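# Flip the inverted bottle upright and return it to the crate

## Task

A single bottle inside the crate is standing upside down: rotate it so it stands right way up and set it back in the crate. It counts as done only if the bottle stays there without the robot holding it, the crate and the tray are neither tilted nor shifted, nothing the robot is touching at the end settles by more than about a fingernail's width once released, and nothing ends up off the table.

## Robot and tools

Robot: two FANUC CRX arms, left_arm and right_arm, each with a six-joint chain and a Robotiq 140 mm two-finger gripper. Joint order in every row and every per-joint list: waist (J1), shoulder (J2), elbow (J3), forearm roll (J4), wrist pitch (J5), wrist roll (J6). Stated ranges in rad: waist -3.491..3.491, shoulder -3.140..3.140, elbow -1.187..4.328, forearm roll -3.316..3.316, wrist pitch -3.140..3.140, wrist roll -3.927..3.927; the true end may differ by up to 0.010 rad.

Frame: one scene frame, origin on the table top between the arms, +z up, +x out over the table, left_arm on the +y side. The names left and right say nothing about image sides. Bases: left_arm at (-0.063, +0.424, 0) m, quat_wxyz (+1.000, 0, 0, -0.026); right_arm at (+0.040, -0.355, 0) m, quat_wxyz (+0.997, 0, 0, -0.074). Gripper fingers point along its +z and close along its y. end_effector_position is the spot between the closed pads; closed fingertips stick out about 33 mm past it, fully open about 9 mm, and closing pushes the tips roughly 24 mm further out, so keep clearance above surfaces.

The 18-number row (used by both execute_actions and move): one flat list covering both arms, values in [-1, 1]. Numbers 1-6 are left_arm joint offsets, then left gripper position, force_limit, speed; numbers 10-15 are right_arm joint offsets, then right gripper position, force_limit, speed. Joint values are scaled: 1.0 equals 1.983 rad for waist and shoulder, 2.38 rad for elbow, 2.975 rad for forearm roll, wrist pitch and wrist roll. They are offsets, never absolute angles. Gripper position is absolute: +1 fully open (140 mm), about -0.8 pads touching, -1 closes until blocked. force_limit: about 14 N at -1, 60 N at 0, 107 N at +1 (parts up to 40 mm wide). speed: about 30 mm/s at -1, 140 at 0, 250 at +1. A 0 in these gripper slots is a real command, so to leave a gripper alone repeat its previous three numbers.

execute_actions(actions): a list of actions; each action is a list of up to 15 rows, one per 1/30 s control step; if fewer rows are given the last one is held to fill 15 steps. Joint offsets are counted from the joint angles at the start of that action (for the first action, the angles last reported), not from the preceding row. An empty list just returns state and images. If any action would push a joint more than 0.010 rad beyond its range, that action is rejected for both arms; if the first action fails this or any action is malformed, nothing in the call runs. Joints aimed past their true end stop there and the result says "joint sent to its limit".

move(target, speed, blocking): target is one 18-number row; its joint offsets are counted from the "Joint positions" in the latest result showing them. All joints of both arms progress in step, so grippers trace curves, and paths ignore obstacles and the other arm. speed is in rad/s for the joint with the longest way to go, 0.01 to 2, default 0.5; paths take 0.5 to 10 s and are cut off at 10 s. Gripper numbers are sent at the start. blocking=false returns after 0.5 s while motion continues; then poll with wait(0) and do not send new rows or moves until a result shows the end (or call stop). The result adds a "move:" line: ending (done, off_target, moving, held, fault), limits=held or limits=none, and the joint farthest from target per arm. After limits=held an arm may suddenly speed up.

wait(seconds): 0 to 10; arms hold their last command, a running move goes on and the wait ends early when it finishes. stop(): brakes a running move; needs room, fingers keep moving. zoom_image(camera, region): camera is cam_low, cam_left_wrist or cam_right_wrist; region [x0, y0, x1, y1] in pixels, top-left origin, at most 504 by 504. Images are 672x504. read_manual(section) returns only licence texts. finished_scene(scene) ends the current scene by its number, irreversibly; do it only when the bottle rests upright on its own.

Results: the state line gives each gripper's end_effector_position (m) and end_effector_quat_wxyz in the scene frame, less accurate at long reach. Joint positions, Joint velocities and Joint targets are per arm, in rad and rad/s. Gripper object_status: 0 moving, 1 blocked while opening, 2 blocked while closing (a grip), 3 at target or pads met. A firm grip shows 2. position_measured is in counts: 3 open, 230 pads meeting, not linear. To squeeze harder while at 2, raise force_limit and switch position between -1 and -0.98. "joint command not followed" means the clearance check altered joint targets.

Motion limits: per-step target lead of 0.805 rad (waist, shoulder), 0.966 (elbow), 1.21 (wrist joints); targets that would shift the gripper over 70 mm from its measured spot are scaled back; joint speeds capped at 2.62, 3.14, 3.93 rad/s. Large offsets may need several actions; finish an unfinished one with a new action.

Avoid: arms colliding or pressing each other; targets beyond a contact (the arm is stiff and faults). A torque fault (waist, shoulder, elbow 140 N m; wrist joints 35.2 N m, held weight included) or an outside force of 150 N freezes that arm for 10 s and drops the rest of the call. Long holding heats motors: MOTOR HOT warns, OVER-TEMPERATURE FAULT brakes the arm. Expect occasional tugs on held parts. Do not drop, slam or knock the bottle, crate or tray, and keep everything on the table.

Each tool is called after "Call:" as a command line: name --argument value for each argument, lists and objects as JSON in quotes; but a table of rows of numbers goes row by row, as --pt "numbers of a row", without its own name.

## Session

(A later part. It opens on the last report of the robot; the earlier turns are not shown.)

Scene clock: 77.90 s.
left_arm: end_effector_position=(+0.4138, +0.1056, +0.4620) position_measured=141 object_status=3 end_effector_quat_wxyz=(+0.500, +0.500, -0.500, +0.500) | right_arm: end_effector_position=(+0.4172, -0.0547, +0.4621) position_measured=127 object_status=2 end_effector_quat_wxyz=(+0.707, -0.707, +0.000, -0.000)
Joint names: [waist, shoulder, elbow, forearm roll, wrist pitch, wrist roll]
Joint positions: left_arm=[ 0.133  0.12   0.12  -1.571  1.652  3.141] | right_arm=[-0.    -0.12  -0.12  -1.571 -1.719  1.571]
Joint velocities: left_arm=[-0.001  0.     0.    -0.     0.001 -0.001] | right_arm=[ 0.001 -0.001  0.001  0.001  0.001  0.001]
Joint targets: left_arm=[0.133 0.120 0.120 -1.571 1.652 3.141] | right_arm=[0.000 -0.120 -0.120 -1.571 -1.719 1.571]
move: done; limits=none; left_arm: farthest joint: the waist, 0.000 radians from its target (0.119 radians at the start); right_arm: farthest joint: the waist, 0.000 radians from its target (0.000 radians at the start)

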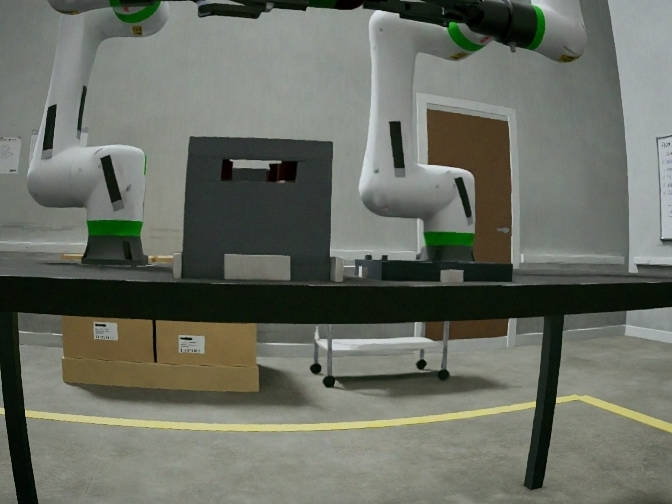

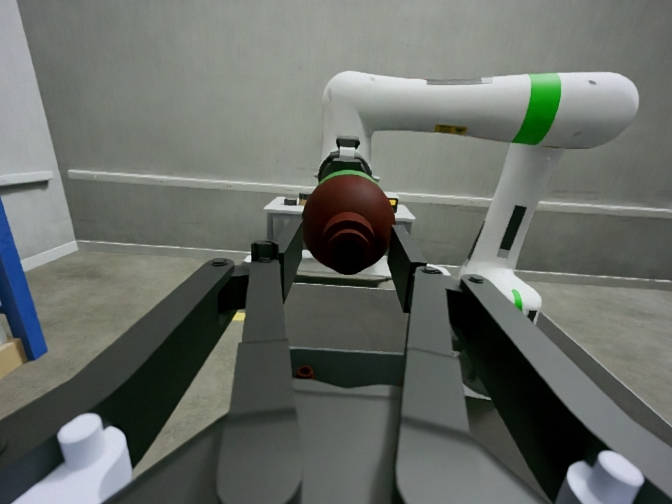

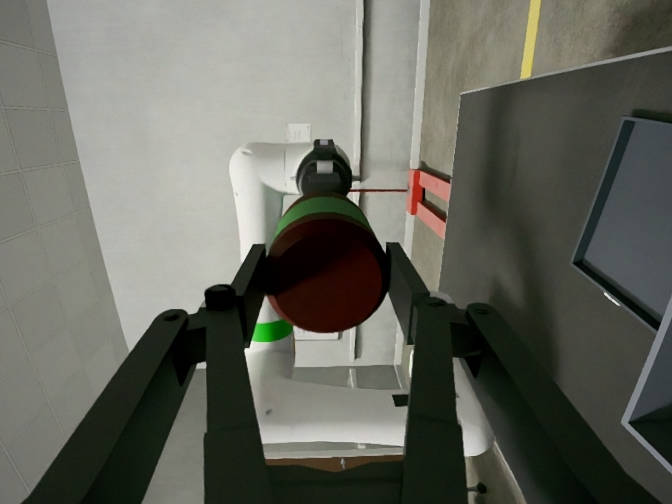

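Call:
move --target '[0,0,0,0,0,0,-1,0.9,-0.6,0,0,0,0,0,0,-1,0.8,-0.6]'

Call:
zoom_image --camera "cam_left_wrist" --region '[250,120,450,320]'

Scene clock: 83.87 s.
left_arm: end_effector_position=(+0.4139, +0.1057, +0.4620) position_measured=187 object_status=2 end_effector_quat_wxyz=(+0.500, +0.500, -0.500, +0.500) | right_arm: end_effector_position=(+0.4172, -0.0547, +0.4621) position_measured=127 object_status=2 end_effector_quat_wxyz=(+0.707, -0.707, +0.000, -0.000)
Joint names: [waist, shoulder, elbow, forearm roll, wrist pitch, wrist roll]
Joint positions: left_arm=[ 0.133  0.12   0.12  -1.571  1.652  3.141] | right_arm=[ 0.    -0.12  -0.12  -1.571 -1.719  1.571]
Joint velocities: left_arm=[ 0.002 -0.002 -0.    -0.    -0.    -0.001] | right_arm=[ 0.     0.001 -0.    -0.     0.     0.001]
Joint targets: left_arm=[0.133 0.120 0.120 -1.571 1.652 3.141] | right_arm=[-0.000 -0.120 -0.120 -1.571 -1.719 1.571]
move: done; limits=none; left_arm: farthest joint: the waist, 0.000 radians from its target (0.000 radians at the start); right_arm: farthest joint: the waist, 0.000 radians from its target (0.000 radians at the start)

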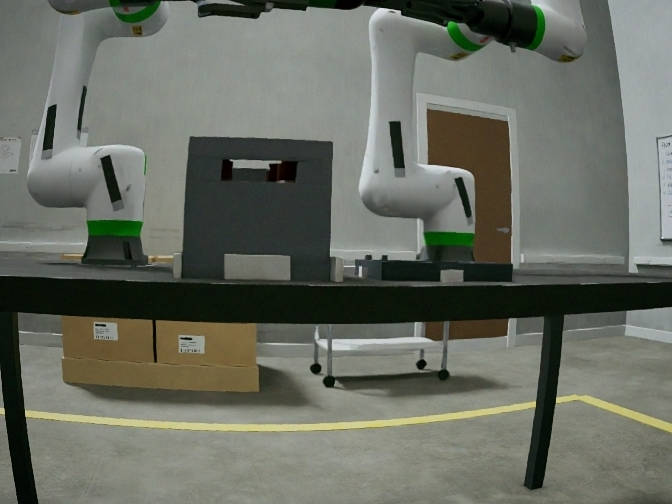

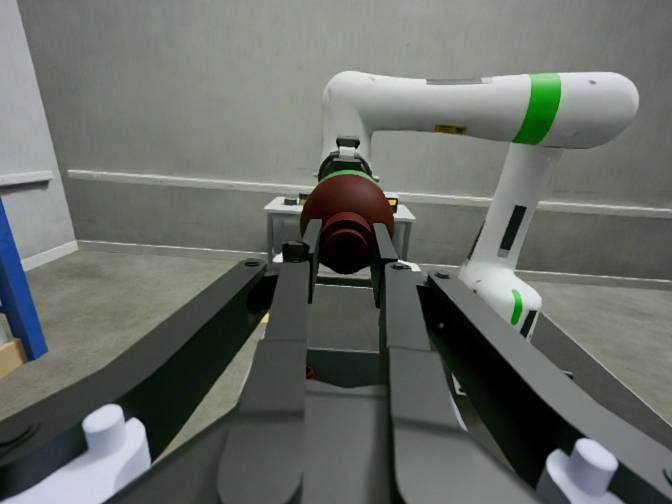

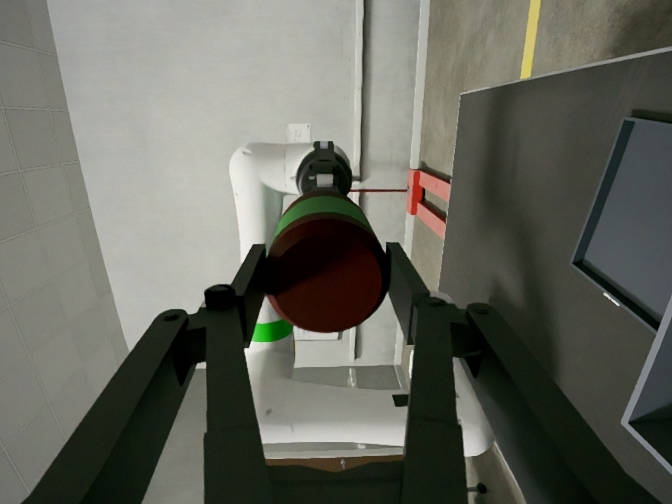

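Region (250, 120, 450, 320) of cam_left_wrist's 672x504 image, scaled by 2.520, with more detail than that image has.

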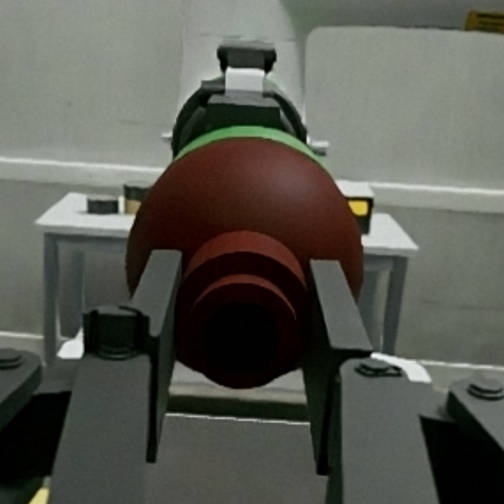

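Call:
move --target '[0,0,0,0,0,0,-1,0.9,-0.6,0,0,0,0,0,0,0.3,0,-0.6]'

Scene clock: 89.73 s.
left_arm: end_effector_position=(+0.4139, +0.1057, +0.4620) position_measured=187 object_status=2 end_effector_quat_wxyz=(+0.500, +0.500, -0.500, +0.500) | right_arm: end_effector_position=(+0.4172, -0.0547, +0.4621) position_measured=91 object_status=3 end_effector_quat_wxyz=(+0.707, -0.707, +0.000, -0.000)
Joint names: [waist, shoulder, elbow, forearm roll, wrist pitch, wrist roll]
Joint positions: left_arm=[ 0.133  0.12   0.12  -1.571  1.652  3.141] | right_arm=[-0.    -0.12  -0.12  -1.571 -1.719  1.571]
Joint velocities: left_arm=[ 0.     0.002  0.    -0.    -0.002  0.001] | right_arm=[ 0.     0.    -0.    -0.    -0.001  0.001]
Joint targets: left_arm=[0.133 0.120 0.120 -1.571 1.652 3.141] | right_arm=[0.000 -0.120 -0.120 -1.571 -1.719 1.571]
move: done; limits=none; left_arm: farthest joint: the waist, 0.000 radians from its target (0.000 radians at the start); right_arm: farthest joint: the waist, 0.000 radians from its target (0.000 radians at the start)

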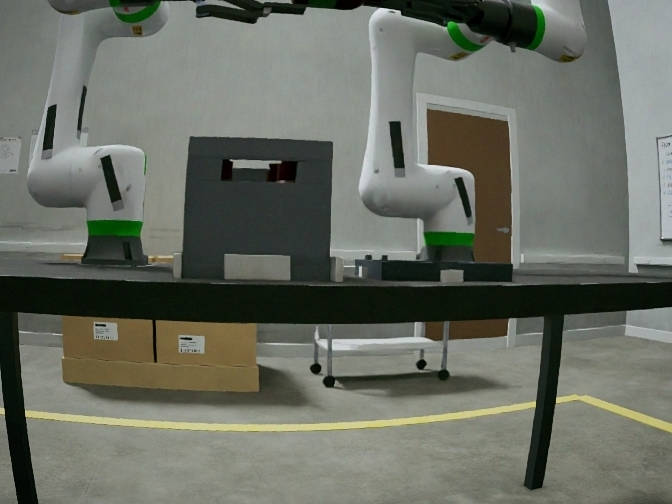

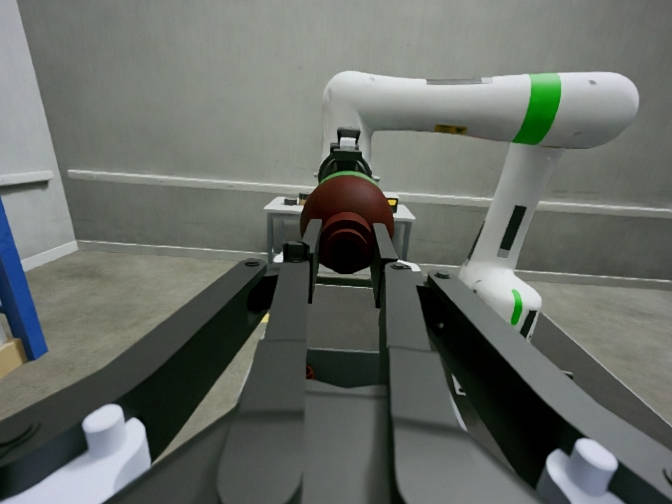

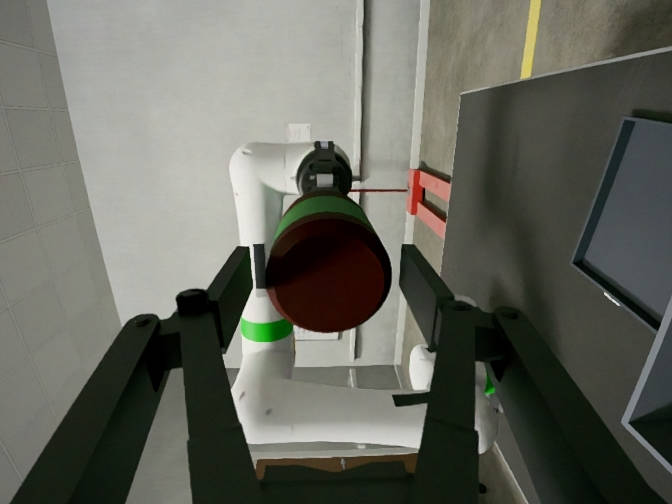

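Call:
move --target '[0,0,0,0,0,0,-1,0.9,-0.6,-0.3,0,0,0,-0.15,0,0.3,0,-0.6]' --speed 0.7

Call:
move --target '[-0.3696,0.0908,0.2857,-0.528,0.1408,-0.6659,-1,0.9,-0.6,0,0,0,0,0,0,0.3,0,-0.6]' --speed 0.8

Call:
move --target '[-0.2562,0.0805,0.0428,0,-0.0195,0,-1,0.9,-0.6,0,0,0,0,0,0,0.3,0,-0.6]' --speed 0.4

Call:
move --target '[0,-0.0316,-0.0899,0,-0.0508,0,-1,0.9,-0.6,0,0,0,0,0,0,0.3,0,-0.6]' --speed 0.15

Scene clock: 105.77 s.
left_arm: end_effector_position=(+0.4139, +0.1057, +0.4620) position_measured=187 object_status=2 end_effector_quat_wxyz=(+0.500, +0.500, -0.500, +0.500) | right_arm: end_effector_position=(+0.3735, -0.2601, +0.4621) position_measured=91 object_status=3 end_effector_quat_wxyz=(+0.705, -0.705, +0.053, -0.053)
Joint names: [waist, shoulder, elbow, forearm roll, wrist pitch, wrist roll]
Joint positions: left_arm=[ 0.133  0.12   0.12  -1.571  1.652  3.141] | right_arm=[-0.595 -0.12  -0.119 -1.571 -2.165  1.571]
Joint velocities: left_arm=[-0.     0.001  0.     0.001 -0.001 -0.001] | right_arm=[-0.    -0.001 -0.    -0.     0.     0.001]
Joint targets: left_arm=[0.133 0.120 0.120 -1.571 1.652 3.141] | right_arm=[-0.595 -0.120 -0.120 -1.571 -2.165 1.571]
move: done; limits=none; left_arm: farthest joint: the waist, 0.000 radians from its target (0.000 radians at the start); right_arm: farthest joint: the elbow, 0.001 radians from its target (0.000 radians at the start)

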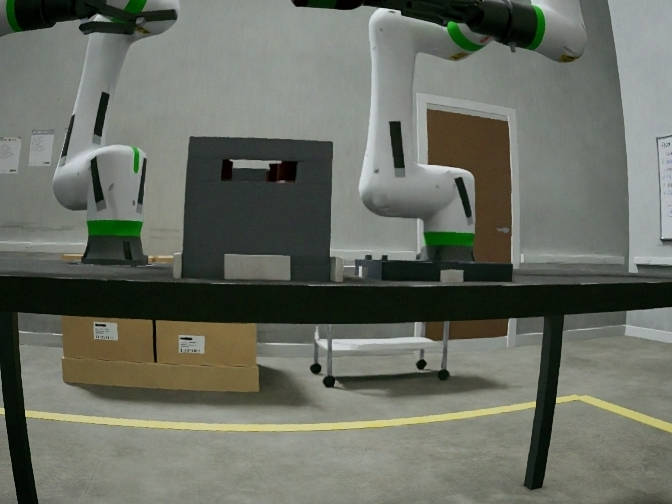

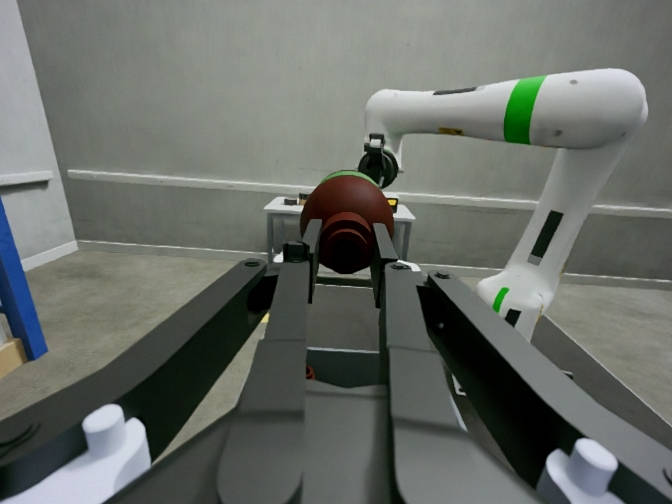

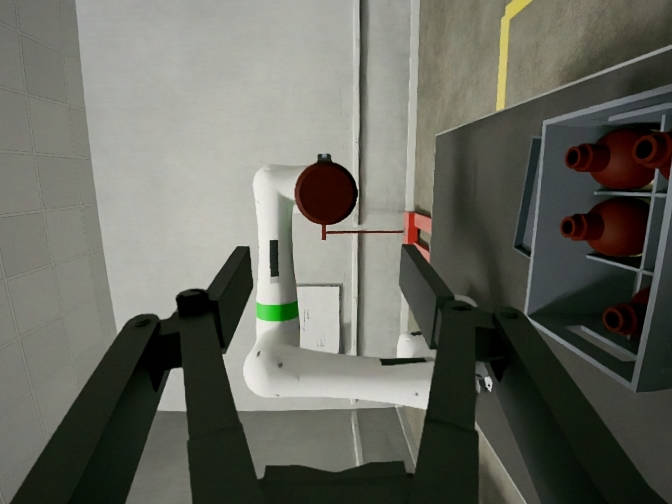

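Scene clock: 108.70 s.
left_arm: end_effector_position=(+0.4117, +0.2244, +0.4262) position_measured=187 object_status=2 end_effector_quat_wxyz=(-0.000, +0.507, +0.862, -0.000) | right_arm: end_effector_position=(+0.3735, -0.2601, +0.4621) position_measured=91 object_status=3 end_effector_quat_wxyz=(+0.705, -0.705, +0.053, -0.053)
Joint names: [waist, shoulder, elbow, forearm roll, wrist pitch, wrist roll]
Joint positions: left_arm=[-0.6    0.3    0.8   -3.141  2.071  1.16 ] | right_arm=[-0.595 -0.12  -0.119 -1.571 -2.165  1.571]
Joint velocities: left_arm=[-0.    -0.003  0.     0.001 -0.     0.   ] | right_arm=[ 0.001 -0.     0.001  0.    -0.001  0.   ]
Joint targets: left_arm=[-0.600 0.300 0.800 -3.141 2.071 1.160] | right_arm=[-0.595 -0.120 -0.119 -1.571 -2.165 1.571]
move: done; limits=none; left_arm: farthest joint: the waist, 0.000 radians from its target (0.733 radians at the start); right_arm: farthest joint: the waist, 0.000 radians from its target (0.000 radians at the start)

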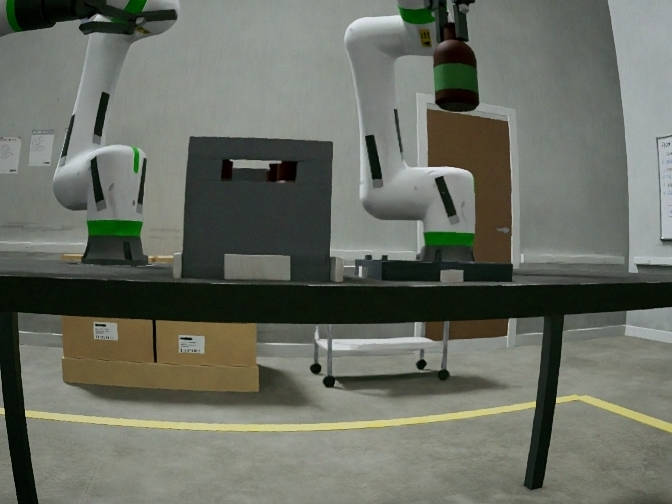

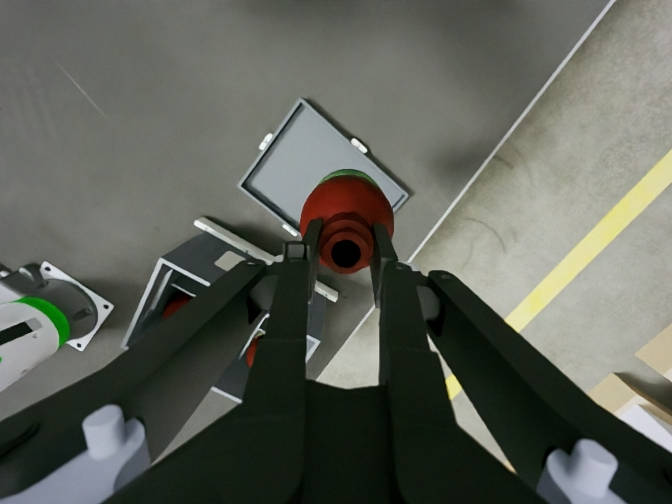

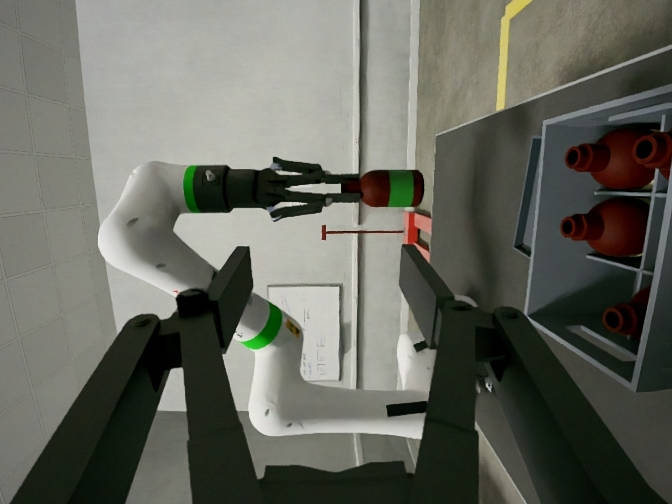

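Scene clock: 110.33 s.
left_arm: end_effector_position=(+0.2834, -0.0476, +0.3798) position_measured=187 object_status=2 end_effector_quat_wxyz=(-0.000, +0.707, +0.707, -0.000) | right_arm: end_effector_position=(+0.3735, -0.2601, +0.4621) position_measured=91 object_status=3 end_effector_quat_wxyz=(+0.705, -0.705, +0.053, -0.053)
Joint names: [waist, shoulder, elbow, forearm roll, wrist pitch, wrist roll]
Joint positions: left_arm=[-1.108  0.46   0.902 -3.141  2.013  1.16 ] | right_arm=[-0.595 -0.12  -0.119 -1.571 -2.165  1.571]
Joint velocities: left_arm=[ 0.001 -0.002  0.    -0.    -0.001  0.001] | right_arm=[-0.    -0.     0.001 -0.    -0.    -0.001]
Joint targets: left_arm=[-1.108 0.460 0.901 -3.141 2.013 1.160] | right_arm=[-0.595 -0.120 -0.119 -1.571 -2.165 1.571]
move: done; limits=none; left_arm: farthest joint: the waist, 0.000 radians from its target (0.508 radians at the start); right_arm: farthest joint: the waist, 0.000 radians from its target (0.000 radians at the start)

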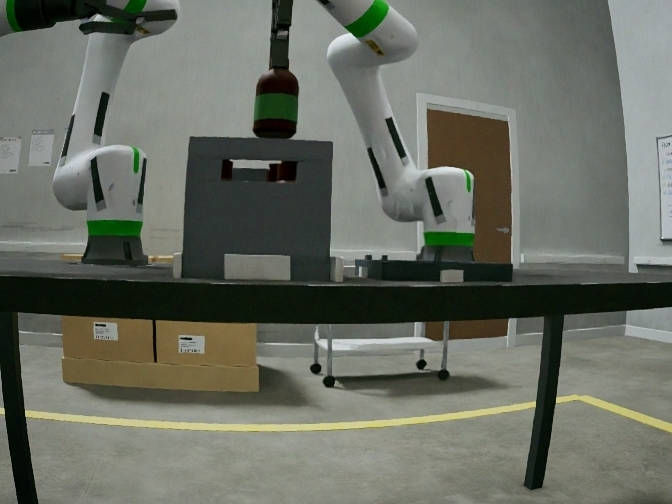

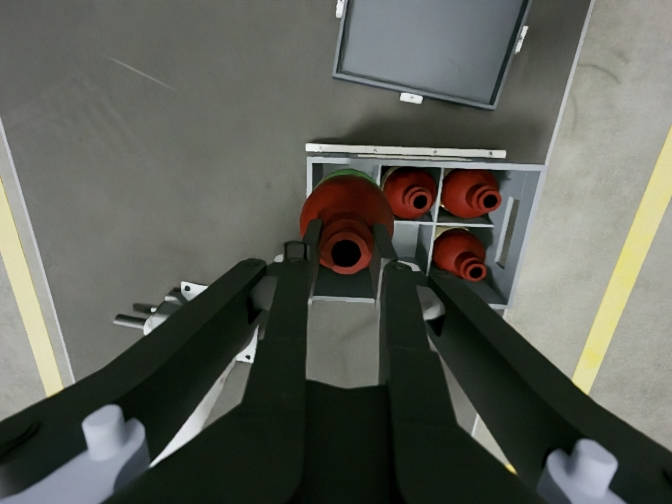

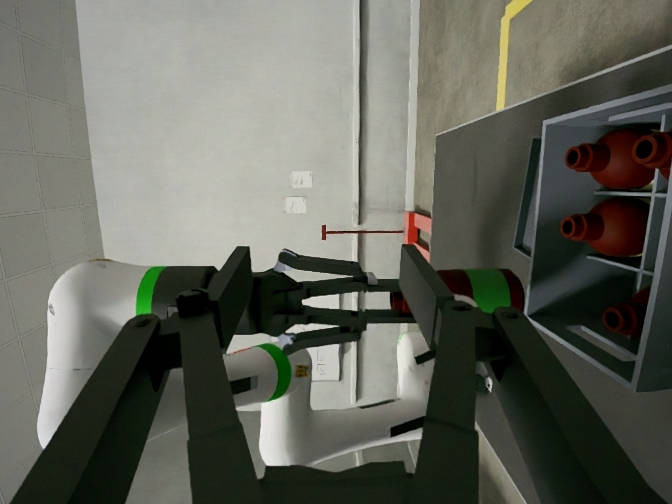

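Scene clock: 112.03 s.
left_arm: end_effector_position=(+0.2833, -0.0475, +0.3298) position_measured=187 object_status=2 end_effector_quat_wxyz=(-0.000, +0.707, +0.707, +0.000) | right_arm: end_effector_position=(+0.3735, -0.2601, +0.4621) position_measured=91 object_status=3 end_effector_quat_wxyz=(+0.705, -0.705, +0.053, -0.053)
Joint names: [waist, shoulder, elbow, forearm roll, wrist pitch, wrist roll]
Joint positions: left_arm=[-1.108  0.397  0.688 -3.141  1.862  1.16 ] | right_arm=[-0.595 -0.12  -0.119 -1.571 -2.165  1.571]
Joint velocities: left_arm=[-0.001 -0.001 -0.     0.001 -0.001  0.   ] | right_arm=[ 0.001  0.     0.     0.    -0.     0.   ]
Joint targets: left_arm=[-1.108 0.397 0.688 -3.141 1.862 1.160] | right_arm=[-0.595 -0.120 -0.119 -1.571 -2.165 1.571]
move: done; limits=none; left_arm: farthest joint: the waist, 0.000 radians from its target (0.000 radians at the start); right_arm: farthest joint: the waist, 0.000 radians from its target (0.000 radians at the start)

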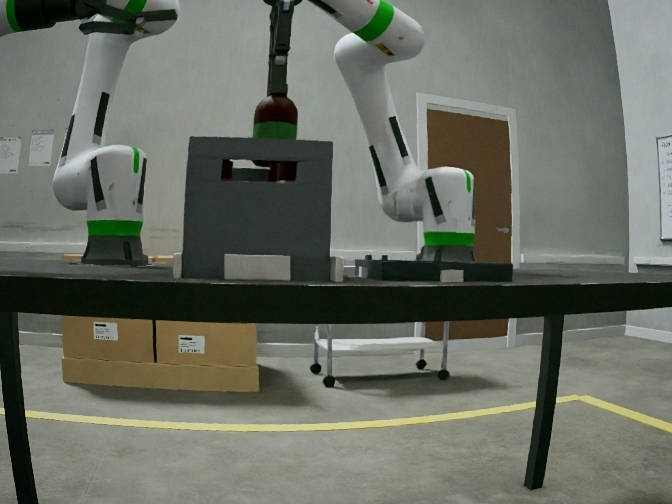

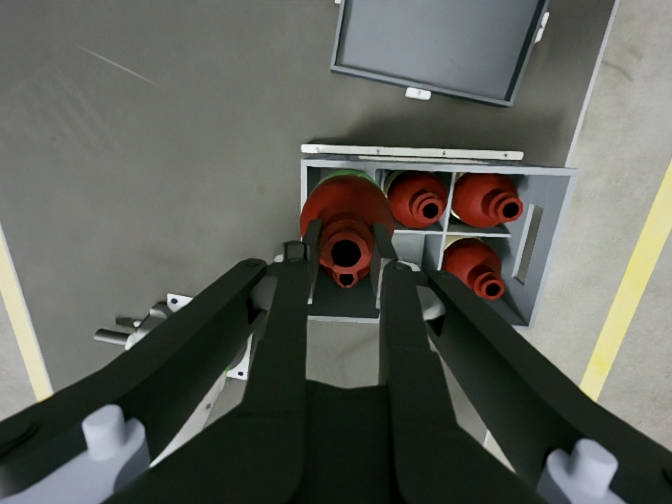

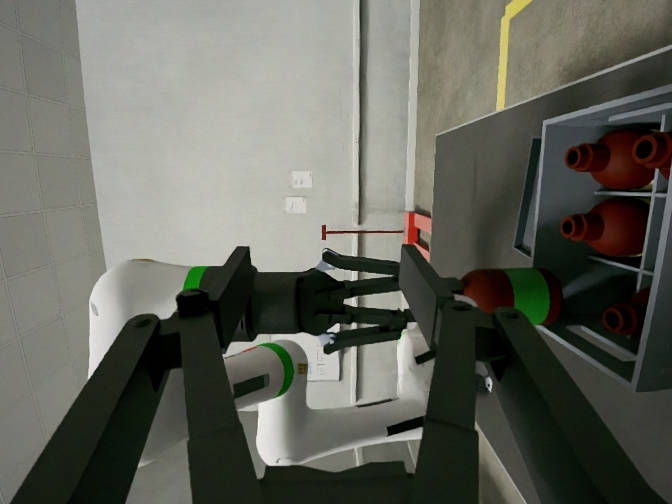

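Aligned with the column. Continuing down.

Call:
move --target '[0,-0.0188,-0.0813,0,-0.0525,-0.15,-1,0.9,-0.6,0,0,0,0,0,0,0.3,0,-0.6]' --speed 0.35

Call:
move --target '[0,-0.0042,-0.0831,0,-0.0637,0,-1,0.9,-0.6,0,0,0,0,0,0,0.3,0,-0.6]' --speed 0.08

Scene clock: 118.23 s.
left_arm: end_effector_position=(+0.2833, -0.0474, +0.2699) position_measured=187 object_status=2 end_effector_quat_wxyz=(-0.000, +0.846, +0.533, -0.000) | right_arm: end_effector_position=(+0.3735, -0.2601, +0.4621) position_measured=91 object_status=3 end_effector_quat_wxyz=(+0.705, -0.705, +0.053, -0.053)
Joint names: [waist, shoulder, elbow, forearm roll, wrist pitch, wrist roll]
Joint positions: left_arm=[-1.108  0.36   0.494 -3.141  1.706  0.714] | right_arm=[-0.595 -0.12  -0.119 -1.571 -2.165  1.571]
Joint velocities: left_arm=[-0.    -0.    -0.    -0.001 -0.     0.   ] | right_arm=[ 0.     0.002 -0.     0.     0.     0.001]
Joint targets: left_arm=[-1.108 0.360 0.494 -3.141 1.706 0.714] | right_arm=[-0.595 -0.120 -0.119 -1.571 -2.165 1.571]
move: done; limits=none; left_arm: farthest joint: the waist, 0.000 radians from its target (0.000 radians at the start); right_arm: farthest joint: the waist, 0.000 radians from its target (0.000 radians at the start)

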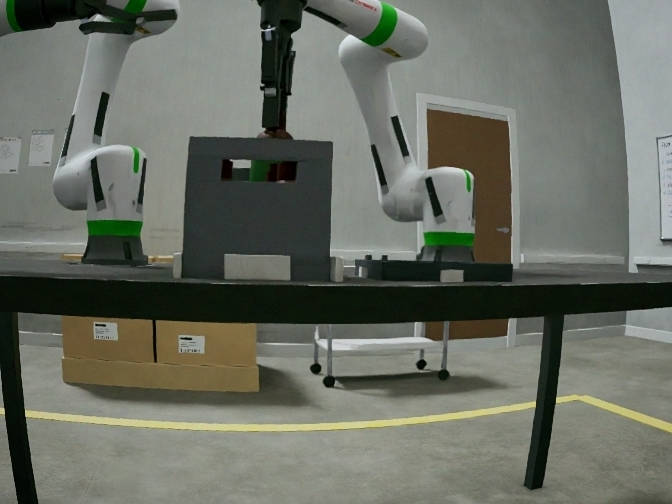

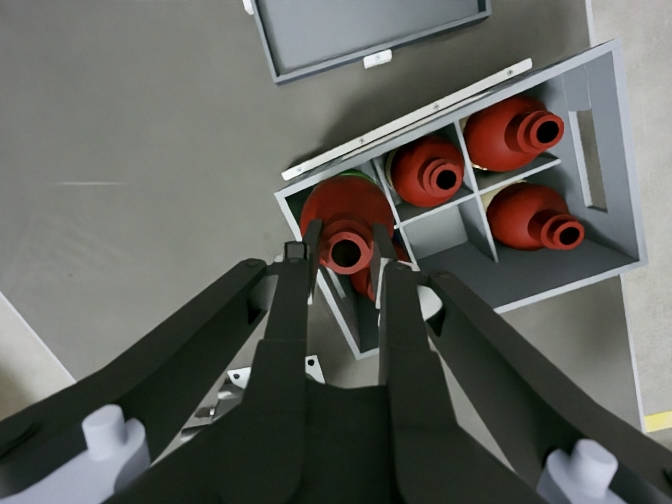

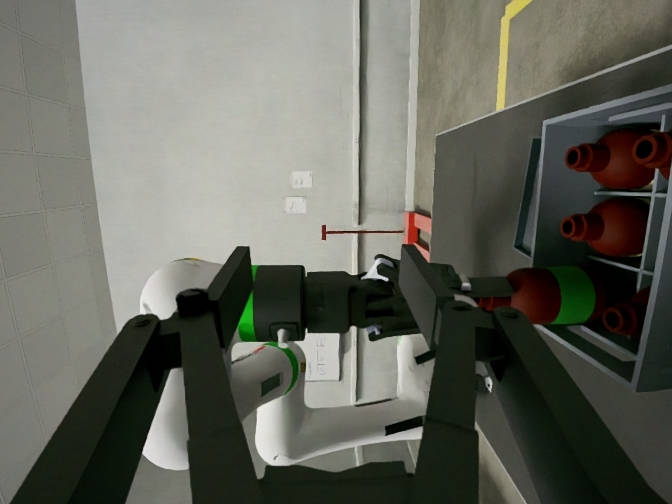

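Scene clock: 120.97 s.
left_arm: end_effector_position=(+0.2833, -0.0475, +0.1898) position_measured=187 object_status=2 end_effector_quat_wxyz=(-0.000, +0.846, +0.533, -0.000) | right_arm: end_effector_position=(+0.3735, -0.2601, +0.4621) position_measured=91 object_status=3 end_effector_quat_wxyz=(+0.705, -0.705, +0.053, -0.053)
Joint names: [waist, shoulder, elbow, forearm roll, wrist pitch, wrist roll]
Joint positions: left_arm=[-1.108  0.351  0.296 -3.141  1.517  0.714] | right_arm=[-0.595 -0.12  -0.119 -1.571 -2.165  1.571]
Joint velocities: left_arm=[ 0.     0.     0.    -0.    -0.001 -0.001] | right_arm=[-0.001  0.001 -0.     0.    -0.002  0.   ]
Joint targets: left_arm=[-1.108 0.351 0.296 -3.141 1.517 0.714] | right_arm=[-0.595 -0.120 -0.119 -1.571 -2.165 1.571]
move: done; limits=none; left_arm: farthest joint: the waist, 0.000 radians from its target (0.000 radians at the start); right_arm: farthest joint: the waist, 0.000 radians from its target (0.000 radians at the start)

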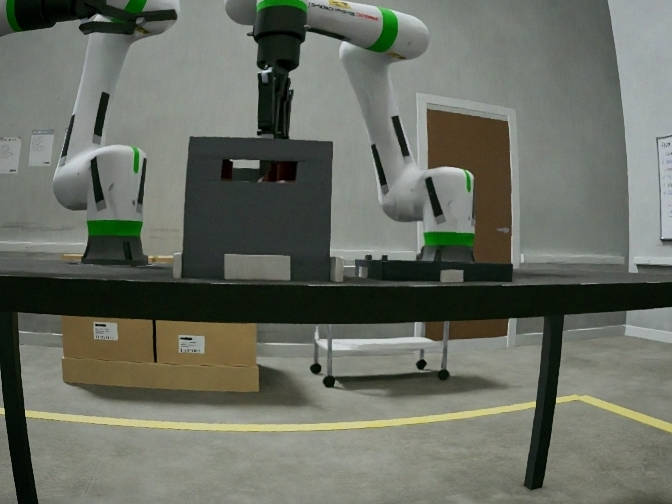

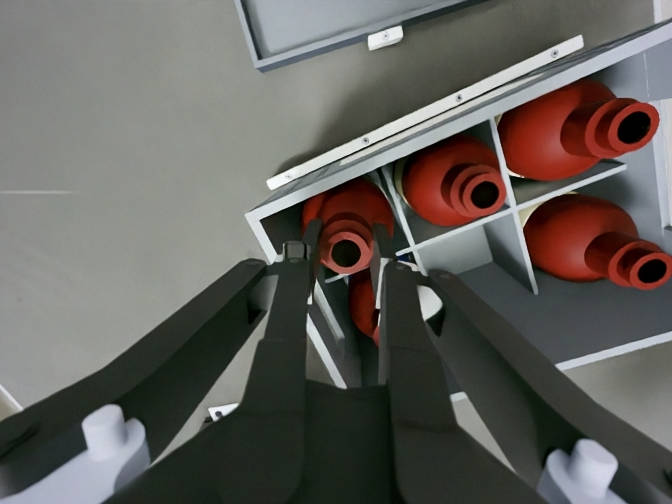

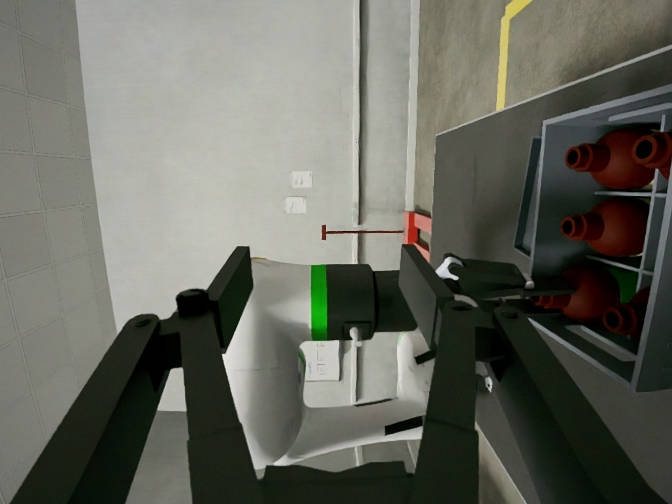

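Call:
move --target '[0,0.0011,-0.0135,0,-0.0115,-0.1,-1,0.9,-0.6,0,0,0,0,0,0,0.3,0,-0.6]' --speed 0.2

Call:
zoom_image --camera "cam_right_wrist" --region '[472,120,672,360]'

Scene clock: 132.10 s.
left_arm: end_effector_position=(+0.2832, -0.0472, +0.1748) position_measured=187 object_status=2 end_effector_quat_wxyz=(-0.000, +0.916, +0.402, -0.000) | right_arm: end_effector_position=(+0.3735, -0.2601, +0.4621) position_measured=91 object_status=3 end_effector_quat_wxyz=(+0.705, -0.705, +0.053, -0.053)
Joint names: [waist, shoulder, elbow, forearm roll, wrist pitch, wrist roll]
Joint positions: left_arm=[-1.108  0.353  0.264 -3.141  1.482  0.416] | right_arm=[-0.595 -0.12  -0.119 -1.571 -2.165  1.571]
Joint velocities: left_arm=[-0.001  0.001  0.    -0.    -0.001  0.001] | right_arm=[ 0.001  0.001  0.     0.     0.001 -0.   ]
Joint targets: left_arm=[-1.108 0.353 0.264 -3.141 1.482 0.416] | right_arm=[-0.595 -0.120 -0.119 -1.571 -2.165 1.571]
move: done; limits=none; left_arm: farthest joint: the waist, 0.000 radians from its target (0.000 radians at the start); right_arm: farthest joint: the waist, 0.000 radians from its target (0.000 radians at the start)

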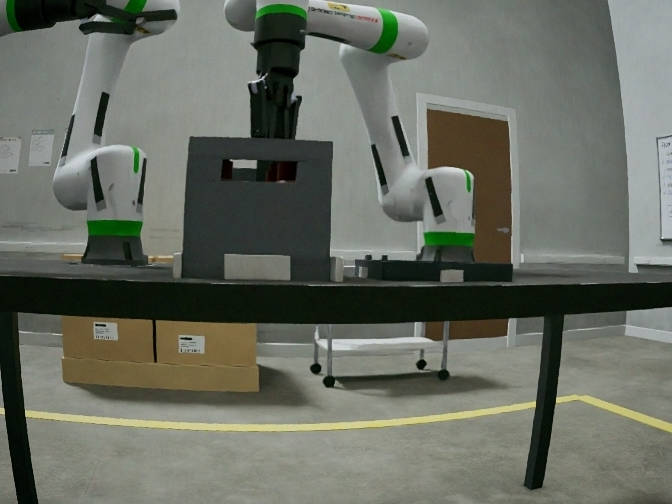

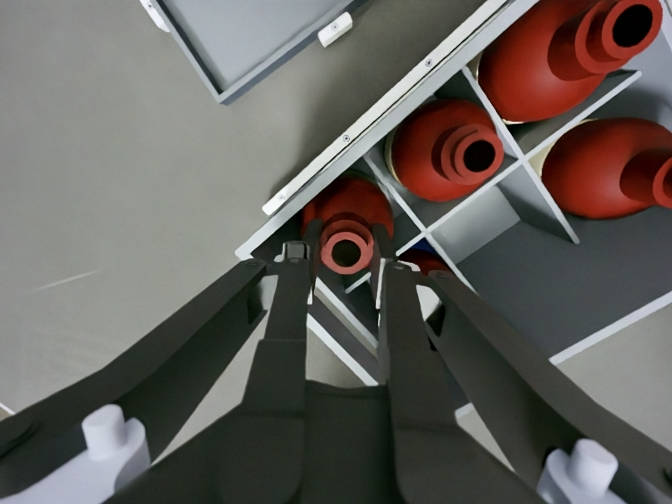

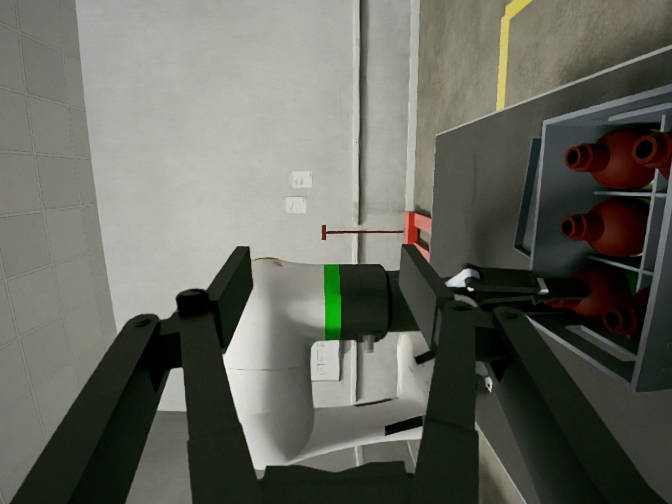

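Region (472, 120, 672, 360) of cam_right_wrist's 672x504 image, scaled by 2.100, with more detail than that image has.

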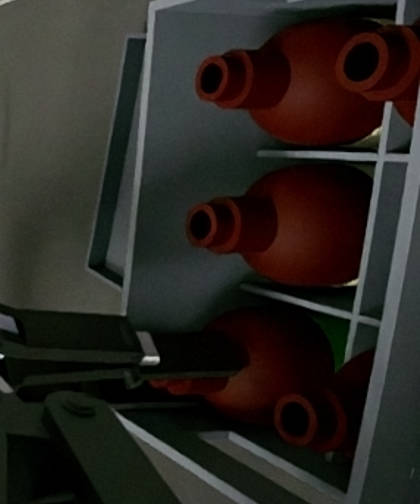

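Call:
move --target '[0,0.0005,-0.0063,0,-0.0054,0,-1,0.9,-0.6,0,0,0,0,0,0,0.3,0,-0.6]' --speed 0.02

Call:
zoom_image --camera "cam_right_wrist" --region '[472,120,672,360]'

Scene clock: 138.47 s.
left_arm: end_effector_position=(+0.2831, -0.0470, +0.1678) position_measured=187 object_status=2 end_effector_quat_wxyz=(-0.000, +0.916, +0.402, -0.000) | right_arm: end_effector_position=(+0.3735, -0.2601, +0.4621) position_measured=91 object_status=3 end_effector_quat_wxyz=(+0.705, -0.705, +0.053, -0.053)
Joint names: [waist, shoulder, elbow, forearm roll, wrist pitch, wrist roll]
Joint positions: left_arm=[-1.108  0.354  0.249 -3.141  1.466  0.416] | right_arm=[-0.595 -0.12  -0.119 -1.571 -2.165  1.571]
Joint velocities: left_arm=[-0.001 -0.002 -0.     0.001 -0.    -0.001] | right_arm=[-0.     0.001  0.    -0.     0.002  0.   ]
Joint targets: left_arm=[-1.108 0.354 0.249 -3.141 1.466 0.416] | right_arm=[-0.595 -0.120 -0.119 -1.571 -2.165 1.571]
move: done; limits=none; left_arm: farthest joint: the waist, 0.000 radians from its target (0.000 radians at the start); right_arm: farthest joint: the waist, 0.000 radians from its target (0.000 radians at the start)

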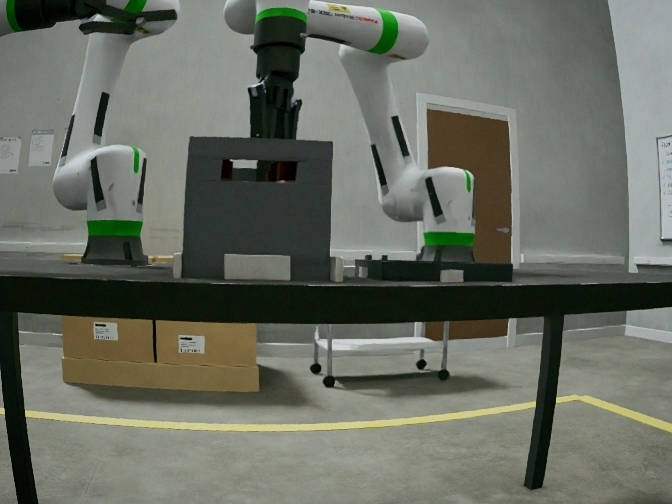

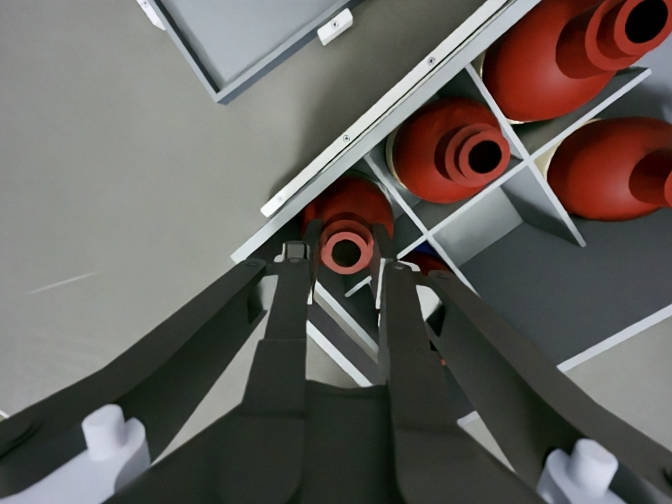

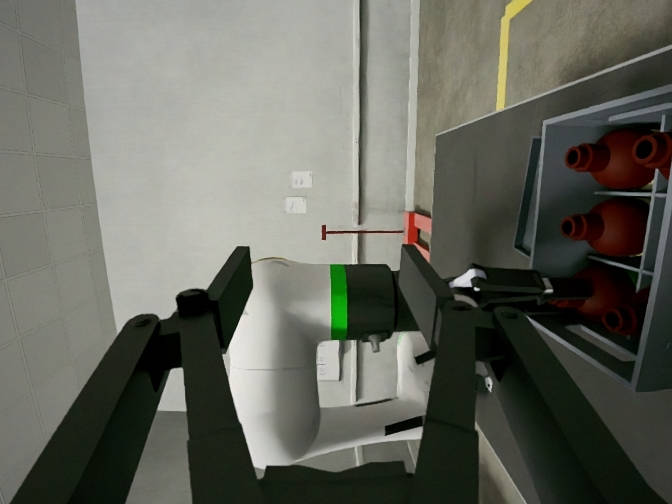

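Region (472, 120, 672, 360) of cam_right_wrist's 672x504 image, scaled by 2.100, with more detail than that image has.

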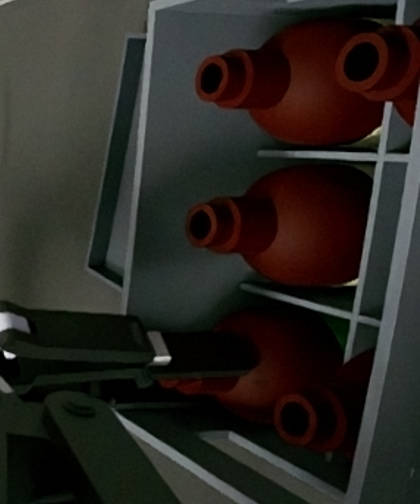

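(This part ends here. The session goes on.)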